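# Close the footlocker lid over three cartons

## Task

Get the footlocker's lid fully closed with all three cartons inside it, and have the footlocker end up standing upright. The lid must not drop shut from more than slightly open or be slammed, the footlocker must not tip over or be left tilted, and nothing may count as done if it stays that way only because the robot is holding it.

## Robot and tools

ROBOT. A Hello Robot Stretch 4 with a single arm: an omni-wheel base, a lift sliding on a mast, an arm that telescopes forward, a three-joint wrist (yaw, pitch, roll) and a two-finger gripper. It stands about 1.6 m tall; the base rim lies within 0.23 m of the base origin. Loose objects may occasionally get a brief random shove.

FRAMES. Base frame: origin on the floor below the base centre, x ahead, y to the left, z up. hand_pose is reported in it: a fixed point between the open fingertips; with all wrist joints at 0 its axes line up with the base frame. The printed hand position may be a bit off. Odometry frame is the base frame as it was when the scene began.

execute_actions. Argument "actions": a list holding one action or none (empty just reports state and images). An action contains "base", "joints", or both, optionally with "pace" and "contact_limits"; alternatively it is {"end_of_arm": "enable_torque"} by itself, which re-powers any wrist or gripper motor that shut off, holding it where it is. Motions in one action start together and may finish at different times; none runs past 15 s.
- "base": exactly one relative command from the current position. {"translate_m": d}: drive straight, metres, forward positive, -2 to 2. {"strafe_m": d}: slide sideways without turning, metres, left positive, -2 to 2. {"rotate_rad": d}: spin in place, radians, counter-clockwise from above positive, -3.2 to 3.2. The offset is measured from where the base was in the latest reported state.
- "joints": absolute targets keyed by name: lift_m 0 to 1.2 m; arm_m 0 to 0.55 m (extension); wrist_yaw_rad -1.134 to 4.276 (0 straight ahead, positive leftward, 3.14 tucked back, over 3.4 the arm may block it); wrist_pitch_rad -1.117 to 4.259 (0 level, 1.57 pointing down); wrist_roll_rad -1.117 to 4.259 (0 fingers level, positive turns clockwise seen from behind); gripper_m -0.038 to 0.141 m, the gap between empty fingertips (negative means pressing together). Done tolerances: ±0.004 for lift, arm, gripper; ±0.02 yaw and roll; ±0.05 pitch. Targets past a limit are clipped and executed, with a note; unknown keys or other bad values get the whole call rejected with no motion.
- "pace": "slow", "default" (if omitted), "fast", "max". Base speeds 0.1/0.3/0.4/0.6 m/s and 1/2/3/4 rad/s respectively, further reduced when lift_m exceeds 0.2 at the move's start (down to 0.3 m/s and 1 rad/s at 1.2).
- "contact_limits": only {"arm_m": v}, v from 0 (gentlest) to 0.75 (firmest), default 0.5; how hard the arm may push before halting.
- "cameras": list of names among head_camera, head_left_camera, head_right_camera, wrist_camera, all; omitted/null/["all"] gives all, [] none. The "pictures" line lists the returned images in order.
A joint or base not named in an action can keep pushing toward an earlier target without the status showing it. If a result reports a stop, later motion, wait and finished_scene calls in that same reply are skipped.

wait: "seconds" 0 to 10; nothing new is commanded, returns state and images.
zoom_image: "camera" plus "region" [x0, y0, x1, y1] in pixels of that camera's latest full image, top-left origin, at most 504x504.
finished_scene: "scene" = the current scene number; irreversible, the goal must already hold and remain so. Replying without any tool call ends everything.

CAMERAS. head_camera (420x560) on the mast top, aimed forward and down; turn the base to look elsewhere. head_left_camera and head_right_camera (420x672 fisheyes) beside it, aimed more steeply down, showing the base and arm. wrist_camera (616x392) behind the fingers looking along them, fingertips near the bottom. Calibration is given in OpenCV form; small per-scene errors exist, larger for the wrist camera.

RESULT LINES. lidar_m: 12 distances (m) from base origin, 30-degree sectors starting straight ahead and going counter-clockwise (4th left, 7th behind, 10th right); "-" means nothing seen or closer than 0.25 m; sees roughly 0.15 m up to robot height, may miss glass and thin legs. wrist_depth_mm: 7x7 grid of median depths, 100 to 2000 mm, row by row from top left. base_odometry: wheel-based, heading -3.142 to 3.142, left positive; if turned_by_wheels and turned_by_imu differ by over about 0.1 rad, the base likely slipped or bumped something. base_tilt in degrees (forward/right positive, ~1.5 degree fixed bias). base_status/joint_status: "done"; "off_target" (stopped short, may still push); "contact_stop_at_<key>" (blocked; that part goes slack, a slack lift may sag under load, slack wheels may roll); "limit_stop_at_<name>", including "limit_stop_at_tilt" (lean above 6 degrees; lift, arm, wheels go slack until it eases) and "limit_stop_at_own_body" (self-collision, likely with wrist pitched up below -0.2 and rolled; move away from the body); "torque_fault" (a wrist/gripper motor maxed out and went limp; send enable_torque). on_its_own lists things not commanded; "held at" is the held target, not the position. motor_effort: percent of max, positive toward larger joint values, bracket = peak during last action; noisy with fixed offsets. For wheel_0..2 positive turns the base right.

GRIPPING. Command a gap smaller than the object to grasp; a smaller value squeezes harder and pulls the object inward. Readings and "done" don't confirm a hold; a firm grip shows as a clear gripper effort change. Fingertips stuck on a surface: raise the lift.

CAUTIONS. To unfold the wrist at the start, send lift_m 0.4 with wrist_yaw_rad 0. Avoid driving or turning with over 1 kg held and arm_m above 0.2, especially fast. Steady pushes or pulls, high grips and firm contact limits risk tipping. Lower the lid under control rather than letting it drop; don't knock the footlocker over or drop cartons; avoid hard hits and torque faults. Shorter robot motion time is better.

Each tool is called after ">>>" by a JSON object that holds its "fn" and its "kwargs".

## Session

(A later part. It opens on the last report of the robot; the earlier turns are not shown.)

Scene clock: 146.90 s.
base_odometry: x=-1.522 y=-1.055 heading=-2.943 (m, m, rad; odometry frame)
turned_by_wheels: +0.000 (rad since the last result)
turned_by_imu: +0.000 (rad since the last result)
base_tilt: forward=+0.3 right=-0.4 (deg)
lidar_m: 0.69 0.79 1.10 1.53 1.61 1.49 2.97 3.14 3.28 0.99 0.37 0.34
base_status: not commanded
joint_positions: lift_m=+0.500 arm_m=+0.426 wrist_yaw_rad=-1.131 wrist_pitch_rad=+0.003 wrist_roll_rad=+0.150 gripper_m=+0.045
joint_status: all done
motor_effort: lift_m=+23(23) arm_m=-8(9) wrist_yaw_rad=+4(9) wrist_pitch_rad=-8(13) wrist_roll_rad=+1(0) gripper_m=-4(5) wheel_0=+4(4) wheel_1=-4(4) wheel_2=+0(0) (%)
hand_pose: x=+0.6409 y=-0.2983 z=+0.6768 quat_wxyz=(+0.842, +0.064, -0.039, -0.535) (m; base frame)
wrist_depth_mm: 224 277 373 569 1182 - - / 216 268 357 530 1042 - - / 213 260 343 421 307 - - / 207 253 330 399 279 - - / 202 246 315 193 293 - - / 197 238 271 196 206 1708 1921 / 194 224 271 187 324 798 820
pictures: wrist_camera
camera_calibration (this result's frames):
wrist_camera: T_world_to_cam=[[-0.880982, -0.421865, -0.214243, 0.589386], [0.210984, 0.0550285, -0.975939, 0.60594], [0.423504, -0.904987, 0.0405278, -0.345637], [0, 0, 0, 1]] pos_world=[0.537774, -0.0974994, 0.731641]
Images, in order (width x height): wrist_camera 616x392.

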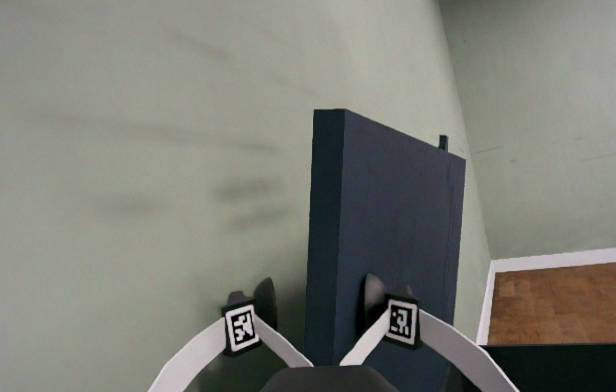

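>>> {"fn": "execute_actions", "kwargs": {"actions": [{"joints":{"arm_m":0.305,"lift_m":0.47,"wrist_roll_rad":0.5},"pace":"slow"}], "cameras": ["wrist_camera"]}}

>>> {"fn": "execute_actions", "kwargs": {"actions": [{"joints":{"arm_m":0.21,"lift_m":0.38,"wrist_roll_rad":0.9},"pace":"slow"}], "cameras": ["wrist_camera"]}}

Scene clock: 154.53 s.
base_odometry: x=-1.522 y=-1.055 heading=-2.943 (m, m, rad; odometry frame)
turned_by_wheels: +0.000 (rad since the last result)
turned_by_imu: +0.000 (rad since the last result)
base_tilt: forward=+0.2 right=-0.4 (deg)
lidar_m: 0.71 0.78 1.09 1.53 1.62 1.50 2.97 3.12 3.30 1.00 0.35 0.35
base_status: not commanded
joint_positions: lift_m=+0.470 arm_m=+0.306 wrist_yaw_rad=-1.132 wrist_pitch_rad=+0.006 wrist_roll_rad=+0.500 gripper_m=+0.045
joint_status: all done
motor_effort: lift_m=+15(22) arm_m=-7(7) wrist_yaw_rad=+7(8) wrist_pitch_rad=-16(14) wrist_roll_rad=-1(6) gripper_m=-6(3) wheel_0=+3(3) wheel_1=-4(4) wheel_2=+0(0) (%)
hand_pose: x=+0.5206 y=-0.2983 z=+0.6468 quat_wxyz=(+0.817, +0.210, -0.130, -0.520) (m; base frame)
wrist_depth_mm: 462 603 854 1430 - - - / 424 535 723 1160 - - - / 394 484 640 866 413 - - / 366 445 569 683 282 - - / 342 407 512 603 315 1863 866 / 320 379 427 207 204 931 854 / 304 343 402 188 413 768 878
pictures: wrist_camera
camera_calibration (this result's frames):
wrist_camera: T_world_to_cam=[[-0.762058, -0.362746, -0.536361, 0.641101], [0.501738, 0.192801, -0.843259, 0.405941], [0.4093, -0.911725, 0.0350784, -0.284617], [0, 0, 0, 1]] pos_world=[0.401373, -0.105201, 0.696159]
Images, in order (width x height): wrist_camera 616x392.

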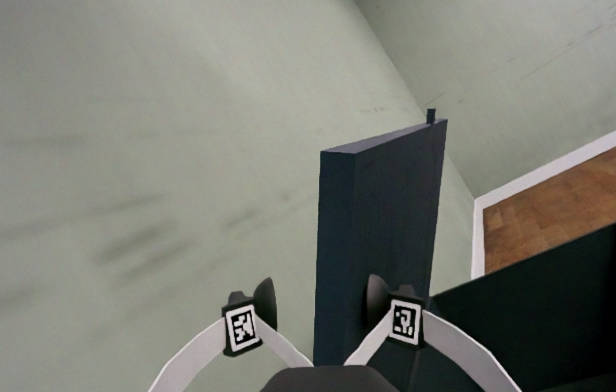

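Scene clock: 156.77 s.
base_odometry: x=-1.522 y=-1.055 heading=-2.943 (m, m, rad; odometry frame)
turned_by_wheels: +0.000 (rad since the last result)
turned_by_imu: +0.000 (rad since the last result)
base_tilt: forward=+0.3 right=-0.5 (deg)
lidar_m: 0.70 0.77 1.08 1.52 1.63 1.51 2.97 3.13 3.32 1.01 0.38 0.35
base_status: not commanded
joint_positions: lift_m=+0.380 arm_m=+0.211 wrist_yaw_rad=-1.130 wrist_pitch_rad=+0.009 wrist_roll_rad=+0.901 gripper_m=+0.045
joint_status: all done
motor_effort: lift_m=+16(16) arm_m=-8(8) wrist_yaw_rad=+1(22) wrist_pitch_rad=-22(23) wrist_roll_rad=+0(7) gripper_m=-6(6) wheel_0=+3(4) wheel_1=-4(4) wheel_2=+0(0) (%)
hand_pose: x=+0.4263 y=-0.2982 z=+0.5559 quat_wxyz=(+0.759, +0.370, -0.230, -0.484) (m; base frame)
wrist_depth_mm: 960 1308 1921 - - - - / 809 991 1336 - - - 1661 / 676 809 1042 1336 442 - 854 / 585 683 842 1042 798 917 866 / 517 603 707 820 960 991 891 / 455 517 559 661 193 976 647 / 415 459 488 192 640 477 424
pictures: wrist_camera
camera_calibration (this result's frames):
wrist_camera: T_world_to_cam=[[-0.513669, -0.242977, -0.822865, 0.609554], [0.760175, 0.315826, -0.567792, 0.149982], [0.397843, -0.917178, 0.0224753, -0.232459], [0, 0, 0, 1]] pos_world=[0.291578, -0.112466, 0.591964]
Images, in order (width x height): wrist_camera 616x392.

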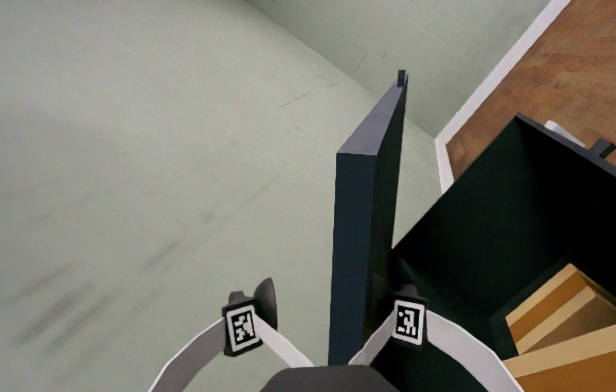

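>>> {"fn": "execute_actions", "kwargs": {"actions": [{"base":{"strafe_m":-0.012},"joints":{"arm_m":0.175,"wrist_pitch_rad":0.2,"wrist_roll_rad":1.2,"gripper_m":0.06},"pace":"slow"}], "cameras": ["wrist_camera"]}}

Scene clock: 163.30 s.
base_odometry: x=-1.524 y=-1.043 heading=-2.943 (m, m, rad; odometry frame)
turned_by_wheels: +0.000 (rad since the last result)
turned_by_imu: +0.000 (rad since the last result)
base_tilt: forward=+0.3 right=-0.3 (deg)
lidar_m: 0.73 0.77 1.06 1.55 1.65 1.51 2.96 3.15 3.29 1.02 0.37 0.34
base_status: done
joint_positions: lift_m=+0.380 arm_m=+0.176 wrist_yaw_rad=-1.129 wrist_pitch_rad=+0.208 wrist_roll_rad=+1.200 gripper_m=+0.060
joint_status: all done
on_its_own: wrist_pitch_rad is at rest, and its effort (-24) is outside its rest range (-23 to +23)
motor_effort: lift_m=+17(16) arm_m=-8(8) wrist_yaw_rad=-1(20) wrist_pitch_rad=-24(21) wrist_roll_rad=-1(4) gripper_m=-5(6) wheel_0=+5(8) wheel_1=-5(7) wheel_2=+0(1) (%)
hand_pose: x=+0.3889 y=-0.2926 z=+0.4987 quat_wxyz=(+0.662, +0.520, -0.228, -0.489) (m; base frame)
wrist_depth_mm: 1537 - - - - 1160 854 / 1182 1397 1983 1983 904 946 778 / 891 1060 1308 866 226 931 329 / 750 842 991 831 154 778 676 / 634 707 809 788 171 462 404 / 554 597 216 699 182 415 368 / 488 521 554 243 480 407 427
pictures: wrist_camera
camera_calibration (this result's frames):
wrist_camera: T_world_to_cam=[[-0.352225, 0.0432938, -0.934914, 0.621531], [0.853464, 0.424825, -0.301866, 0.0071105], [0.384105, -0.90424, -0.186583, -0.0977205], [0, 0, 0, 1]] pos_world=[0.250385, -0.118292, 0.564992]
Images, in order (width x height): wrist_camera 616x392.

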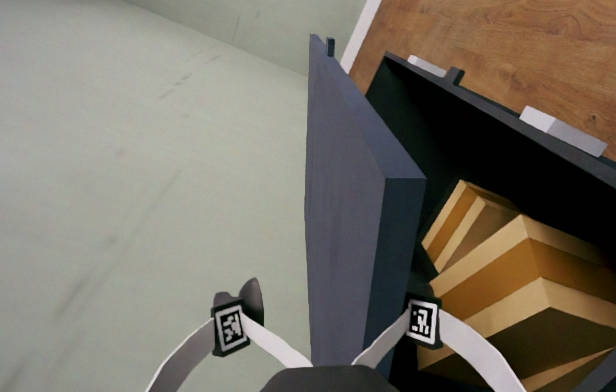

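>>> {"fn": "execute_actions", "kwargs": {"actions": [{"joints":{"arm_m":0.165,"wrist_pitch_rad":0.4,"wrist_roll_rad":1.4},"pace":"slow"}], "cameras": ["wrist_camera"]}}

Scene clock: 167.90 s.
base_odometry: x=-1.524 y=-1.043 heading=-2.943 (m, m, rad; odometry frame)
turned_by_wheels: +0.000 (rad since the last result)
turned_by_imu: +0.000 (rad since the last result)
base_tilt: forward=+0.2 right=-0.4 (deg)
lidar_m: 0.71 0.77 1.09 1.53 1.64 1.49 2.96 3.14 3.30 1.01 0.38 0.35
base_status: not commanded
joint_positions: lift_m=+0.380 arm_m=+0.166 wrist_yaw_rad=-1.130 wrist_pitch_rad=+0.406 wrist_roll_rad=+1.400 gripper_m=+0.060
joint_status: all done
motor_effort: lift_m=+17(17) arm_m=-8(8) wrist_yaw_rad=+0(7) wrist_pitch_rad=-16(21) wrist_roll_rad=+1(1) gripper_m=-6(6) wheel_0=+3(5) wheel_1=-5(5) wheel_2=+0(0) (%)
hand_pose: x=+0.3714 y=-0.2770 z=+0.4444 quat_wxyz=(+0.563, +0.616, -0.207, -0.511) (m; base frame)
wrist_depth_mm: - - - 1397 1008 723 580 / 1499 1983 809 368 842 683 564 / 1160 1308 878 264 768 392 525 / 891 976 960 271 181 521 214 / 723 809 820 278 198 415 231 / 615 668 217 285 199 248 262 / 530 569 539 220 640 260 303
pictures: wrist_camera
camera_calibration (this result's frames):
wrist_camera: T_world_to_cam=[[-0.25952, 0.304195, -0.916578, 0.59354], [0.897913, 0.425408, -0.11305, -0.101237], [0.355531, -0.852346, -0.383542, 0.0254523], [0, 0, 0, 1]] pos_world=[0.235889, -0.11579, 0.542343]
Images, in order (width x height): wrist_camera 616x392.

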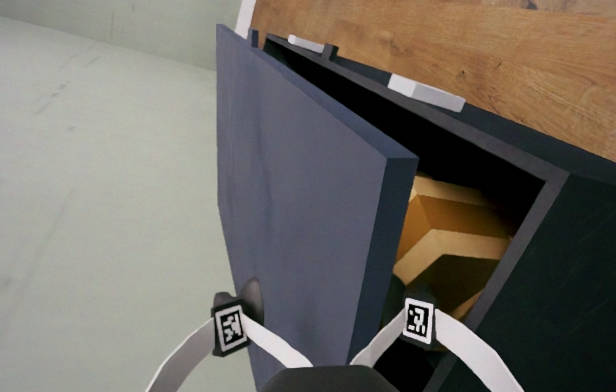

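>>> {"fn": "execute_actions", "kwargs": {"actions": [{"base":{"strafe_m":0.008},"joints":{"arm_m":0.135,"lift_m":0.345,"wrist_roll_rad":1.5},"pace":"slow"}], "cameras": ["wrist_camera"]}}

Scene clock: 171.97 s.
base_odometry: x=-1.523 y=-1.051 heading=-2.943 (m, m, rad; odometry frame)
turned_by_wheels: +0.000 (rad since the last result)
turned_by_imu: +0.000 (rad since the last result)
base_tilt: forward=+0.2 right=-0.5 (deg)
lidar_m: 0.71 0.78 1.08 1.53 1.61 1.48 2.98 3.17 3.32 1.00 0.36 0.33
base_status: done
joint_positions: lift_m=+0.345 arm_m=+0.137 wrist_yaw_rad=-1.128 wrist_pitch_rad=+0.409 wrist_roll_rad=+1.501 gripper_m=+0.060
joint_status: all done
on_its_own: wrist_pitch_rad is at rest, and its effort (-25) is outside its rest range (-23 to +23)
motor_effort: lift_m=+16(15) arm_m=-9(9) wrist_yaw_rad=-7(7) wrist_pitch_rad=-25(23) wrist_roll_rad=-2(3) gripper_m=-6(5) wheel_0=-2(9) wheel_1=+5(6) wheel_2=+0(2) (%)
hand_pose: x=+0.3420 y=-0.2766 z=+0.4087 quat_wxyz=(+0.531, +0.644, -0.231, -0.500) (m; base frame)
wrist_depth_mm: - - - 1336 854 634 508 / - - 640 530 741 627 508 / 1366 1618 661 306 309 375 473 / 1025 1118 683 285 204 224 247 / 831 891 699 287 217 236 262 / 683 723 216 293 213 260 301 / 597 615 455 236 258 272 345
pictures: wrist_camera
camera_calibration (this result's frames):
wrist_camera: T_world_to_cam=[[-0.171113, 0.350837, -0.92067, 0.537479], [0.918925, 0.393889, -0.0206905, -0.132653], [0.355383, -0.849567, -0.389793, 0.0258976], [0, 0, 0, 1]] pos_world=[0.204664, -0.114315, 0.502191]
Images, in order (width x height): wrist_camera 616x392.

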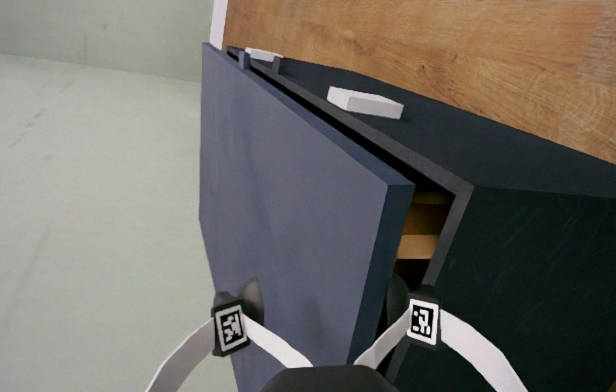

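>>> {"fn": "execute_actions", "kwargs": {"actions": [{"joints":{"lift_m":0.335},"pace":"slow"}], "cameras": ["wrist_camera"]}}

Scene clock: 174.17 s.
base_odometry: x=-1.523 y=-1.051 heading=-2.943 (m, m, rad; odometry frame)
turned_by_wheels: +0.000 (rad since the last result)
turned_by_imu: +0.000 (rad since the last result)
base_tilt: forward=+0.4 right=-0.3 (deg)
lidar_m: 0.71 0.78 1.10 1.53 1.60 1.50 2.94 3.16 3.31 1.00 0.36 0.36
base_status: not commanded
joint_positions: lift_m=+0.335 arm_m=+0.137 wrist_yaw_rad=-1.128 wrist_pitch_rad=+0.409 wrist_roll_rad=+1.501 gripper_m=+0.060
joint_status: all done
on_its_own: wrist_pitch_rad is at rest, and its effort (-24) is outside its rest range (-23 to +23)
motor_effort: lift_m=+17(16) arm_m=-8(8) wrist_yaw_rad=-6(6) wrist_pitch_rad=-24(24) wrist_roll_rad=-2(1) gripper_m=-6(5) wheel_0=-2(2) wheel_1=+5(5) wheel_2=+0(0) (%)
hand_pose: x=+0.3419 y=-0.2767 z=+0.3987 quat_wxyz=(+0.531, +0.644, -0.231, -0.500) (m; base frame)
wrist_depth_mm: - - - 1308 842 609 500 / - - 654 525 741 609 492 / 1397 1576 647 309 290 379 466 / 1042 1138 654 286 206 221 248 / 820 891 661 286 218 235 262 / 691 741 216 289 213 260 300 / 603 615 430 235 256 276 347
pictures: wrist_camera
camera_calibration (this result's frames):
wrist_camera: T_world_to_cam=[[-0.170986, 0.350904, -0.920668, 0.528226], [0.91907, 0.393551, -0.0206908, -0.132873], [0.355069, -0.849696, -0.389797, 0.0221105], [0, 0, 0, 1]] pos_world=[0.204588, -0.114277, 0.492191]
Images, in order (width x height): wrist_camera 616x392.

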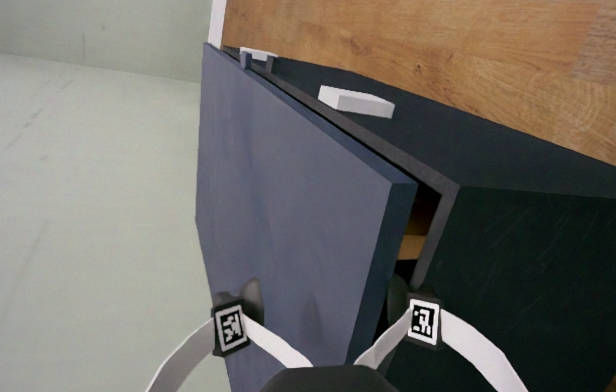

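>>> {"fn": "execute_actions", "kwargs": {"actions": [{"joints":{"lift_m":0.325},"pace":"slow"}], "cameras": ["wrist_camera"]}}

Scene clock: 176.97 s.
base_odometry: x=-1.523 y=-1.051 heading=-2.943 (m, m, rad; odometry frame)
turned_by_wheels: +0.000 (rad since the last result)
turned_by_imu: +0.000 (rad since the last result)
base_tilt: forward=+0.2 right=-0.4 (deg)
lidar_m: 0.72 0.78 1.09 1.51 1.62 1.50 3.01 3.16 3.31 1.01 0.39 0.38
base_status: not commanded
joint_positions: lift_m=+0.325 arm_m=+0.136 wrist_yaw_rad=-1.130 wrist_pitch_rad=+0.406 wrist_roll_rad=+1.501 gripper_m=+0.060
joint_status: all done
motor_effort: lift_m=+14(16) arm_m=-8(8) wrist_yaw_rad=+0(5) wrist_pitch_rad=-15(26) wrist_roll_rad=-2(3) gripper_m=-4(5) wheel_0=-2(2) wheel_1=+5(5) wheel_2=+0(0) (%)
hand_pose: x=+0.3414 y=-0.2770 z=+0.3897 quat_wxyz=(+0.532, +0.643, -0.233, -0.500) (m; base frame)
wrist_depth_mm: - - - 1308 831 603 488 / - - 640 500 732 603 488 / 1366 1499 640 306 289 373 459 / 1042 1138 640 282 202 220 246 / 820 904 647 279 213 234 260 / 699 732 216 279 211 259 297 / 597 615 410 229 251 271 342
pictures: wrist_camera
camera_calibration (this result's frames):
wrist_camera: T_world_to_cam=[[-0.169177, 0.348765, -0.921814, 0.519209], [0.919823, 0.391793, -0.0205781, -0.133274], [0.353984, -0.851388, -0.387085, 0.0172935], [0, 0, 0, 1]] pos_world=[0.204305, -0.114143, 0.482566]
Images, in order (width x height): wrist_camera 616x392.

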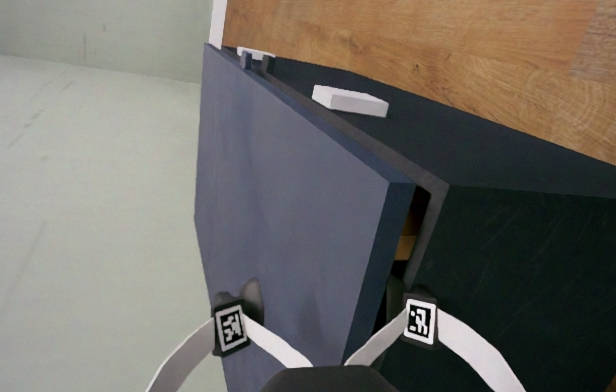

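Gap ≈2 cm, fingertip touching the rim. Withdraw slowly.

>>> {"fn": "execute_actions", "kwargs": {"actions": [{"base":{"strafe_m":0.007},"pace":"slow"}], "cameras": ["wrist_camera"]}}

Scene clock: 180.07 s.
base_odometry: x=-1.521 y=-1.058 heading=-2.943 (m, m, rad; odometry frame)
turned_by_wheels: +0.000 (rad since the last result)
turned_by_imu: +0.000 (rad since the last result)
base_tilt: forward=+0.2 right=-0.3 (deg)
lidar_m: 0.72 0.77 1.11 1.52 1.62 1.51 3.00 3.13 3.33 1.00 0.35 0.38
base_status: done
joint_positions: lift_m=+0.325 arm_m=+0.136 wrist_yaw_rad=-1.130 wrist_pitch_rad=+0.404 wrist_roll_rad=+1.501 gripper_m=+0.060
joint_status: not commanded
motor_effort: lift_m=+15(15) arm_m=-8(8) wrist_yaw_rad=+0(3) wrist_pitch_rad=-11(17) wrist_roll_rad=-2(2) gripper_m=-4(4) wheel_0=-5(6) wheel_1=+5(10) wheel_2=+0(1) (%)
hand_pose: x=+0.3415 y=-0.2772 z=+0.3900 quat_wxyz=(+0.532, +0.643, -0.234, -0.499) (m; base frame)
wrist_depth_mm: - - - 1281 831 615 496 / - - 676 521 741 609 492 / 1397 1618 661 310 289 387 462 / 1060 1138 654 286 211 224 254 / 831 917 647 286 220 242 271 / 707 741 216 283 208 268 307 / 597 627 415 236 259 289 353
pictures: wrist_camera
camera_calibration (this result's frames):
wrist_camera: T_world_to_cam=[[-0.168711, 0.347532, -0.922366, 0.519265], [0.919815, 0.39181, -0.0206164, -0.133254], [0.354227, -0.851884, -0.385768, 0.0165263], [0, 0, 0, 1]] pos_world=[0.20432, -0.114173, 0.48258]
Images, in order (width x height): wrist_camera 616x392.

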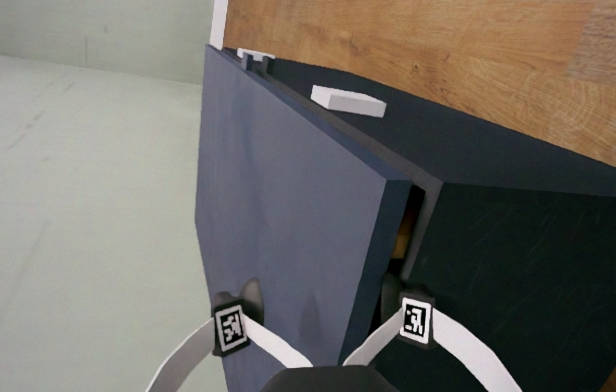

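>>> {"fn": "execute_actions", "kwargs": {"actions": [{"base":{"strafe_m":0.006},"pace":"slow"}], "cameras": ["wrist_camera"]}}

Scene clock: 182.27 s.
base_odometry: x=-1.520 y=-1.063 heading=-2.943 (m, m, rad; odometry frame)
turned_by_wheels: +0.000 (rad since the last result)
turned_by_imu: +0.001 (rad since the last result)
base_tilt: forward=+0.3 right=-0.5 (deg)
lidar_m: 0.73 0.75 1.08 1.51 1.63 1.50 2.97 3.16 3.30 0.98 0.37 0.39
base_status: done
joint_positions: lift_m=+0.325 arm_m=+0.136 wrist_yaw_rad=-1.130 wrist_pitch_rad=+0.406 wrist_roll_rad=+1.501 gripper_m=+0.060
joint_status: not commanded
motor_effort: lift_m=+15(16) arm_m=-7(8) wrist_yaw_rad=+0(0) wrist_pitch_rad=-15(16) wrist_roll_rad=-3(4) gripper_m=-5(5) wheel_0=+0(8) wheel_1=+5(8) wheel_2=+0(1) (%)
hand_pose: x=+0.3413 y=-0.2770 z=+0.3896 quat_wxyz=(+0.532, +0.643, -0.233, -0.500) (m; base frame)
wrist_depth_mm: - - - 1281 831 609 492 / - - 732 500 750 609 488 / 1397 1537 707 322 282 379 459 / 1042 1138 691 315 216 236 263 / 831 904 661 310 229 254 289 / 691 741 216 307 213 281 322 / 603 627 433 254 274 294 373
pictures: wrist_camera
camera_calibration (this result's frames):
wrist_camera: T_world_to_cam=[[-0.169211, 0.348819, -0.921788, 0.519127], [0.919908, 0.391588, -0.0206829, -0.133249], [0.353747, -0.85146, -0.387142, 0.0173659], [0, 0, 0, 1]] pos_world=[0.204275, -0.114116, 0.482492]
Images, in order (width x height): wrist_camera 616x392.

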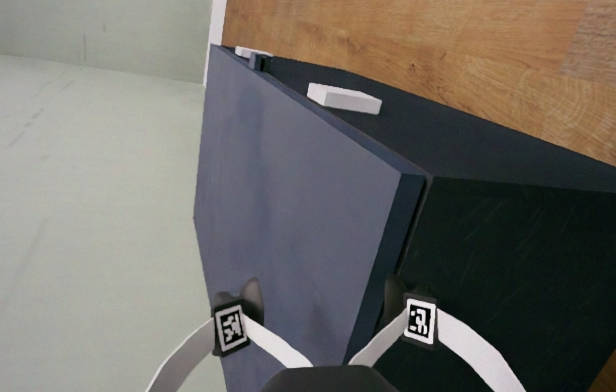

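>>> {"fn": "execute_actions", "kwargs": {"actions": [{"base":{"strafe_m":0.06},"pace":"slow"}], "cameras": ["wrist_camera","head_camera"]}}

Scene clock: 186.33 s.
base_odometry: x=-1.508 y=-1.122 heading=-2.943 (m, m, rad; odometry frame)
turned_by_wheels: +0.000 (rad since the last result)
turned_by_imu: +0.000 (rad since the last result)
base_tilt: forward=+0.1 right=-0.5 (deg)
lidar_m: 0.70 0.76 1.11 1.44 1.54 1.39 2.96 3.19 3.35 0.98 0.42 0.46
base_status: done
joint_positions: lift_m=+0.325 arm_m=+0.136 wrist_yaw_rad=-1.130 wrist_pitch_rad=+0.403 wrist_roll_rad=+1.500 gripper_m=+0.060
joint_status: not commanded
motor_effort: lift_m=+15(15) arm_m=-8(8) wrist_yaw_rad=+0(0) wrist_pitch_rad=-5(18) wrist_roll_rad=-1(2) gripper_m=-4(6) wheel_0=-3(8) wheel_1=+5(10) wheel_2=+0(1) (%)
hand_pose: x=+0.3415 y=-0.2774 z=+0.3905 quat_wxyz=(+0.532, +0.642, -0.234, -0.499) (m; base frame)
wrist_depth_mm: - - - 1336 842 615 496 / - - 809 455 741 609 488 / 1397 1576 759 340 285 384 459 / 1060 1138 732 338 282 314 351 / 854 904 699 329 307 347 389 / 691 741 216 325 209 387 436 / 603 627 452 322 370 413 469
pictures: head_camera, wrist_camera
camera_calibration (this result's frames):
wrist_camera: T_world_to_cam=[[-0.168227, 0.34586, -0.923082, 0.519445], [0.919854, 0.391704, -0.0208754, -0.133135], [0.354355, -0.852613, -0.384037, 0.0156154], [0, 0, 0, 1]] pos_world=[0.204316, -0.114192, 0.482708]
Images, in order (width x height): head_camera 420x560, wrist_camera 616x392.

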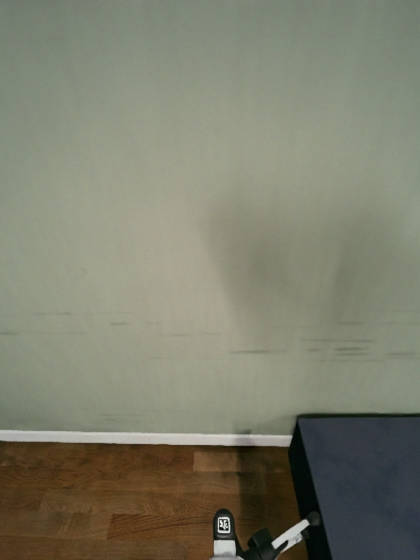

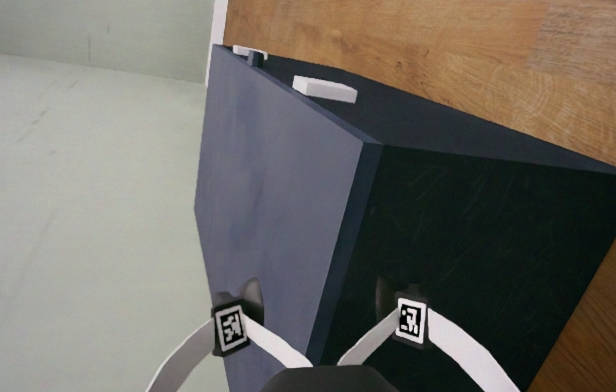

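>>> {"fn": "finished_scene", "kwargs": {"scene": 2}}

The scene is finished: the task was done.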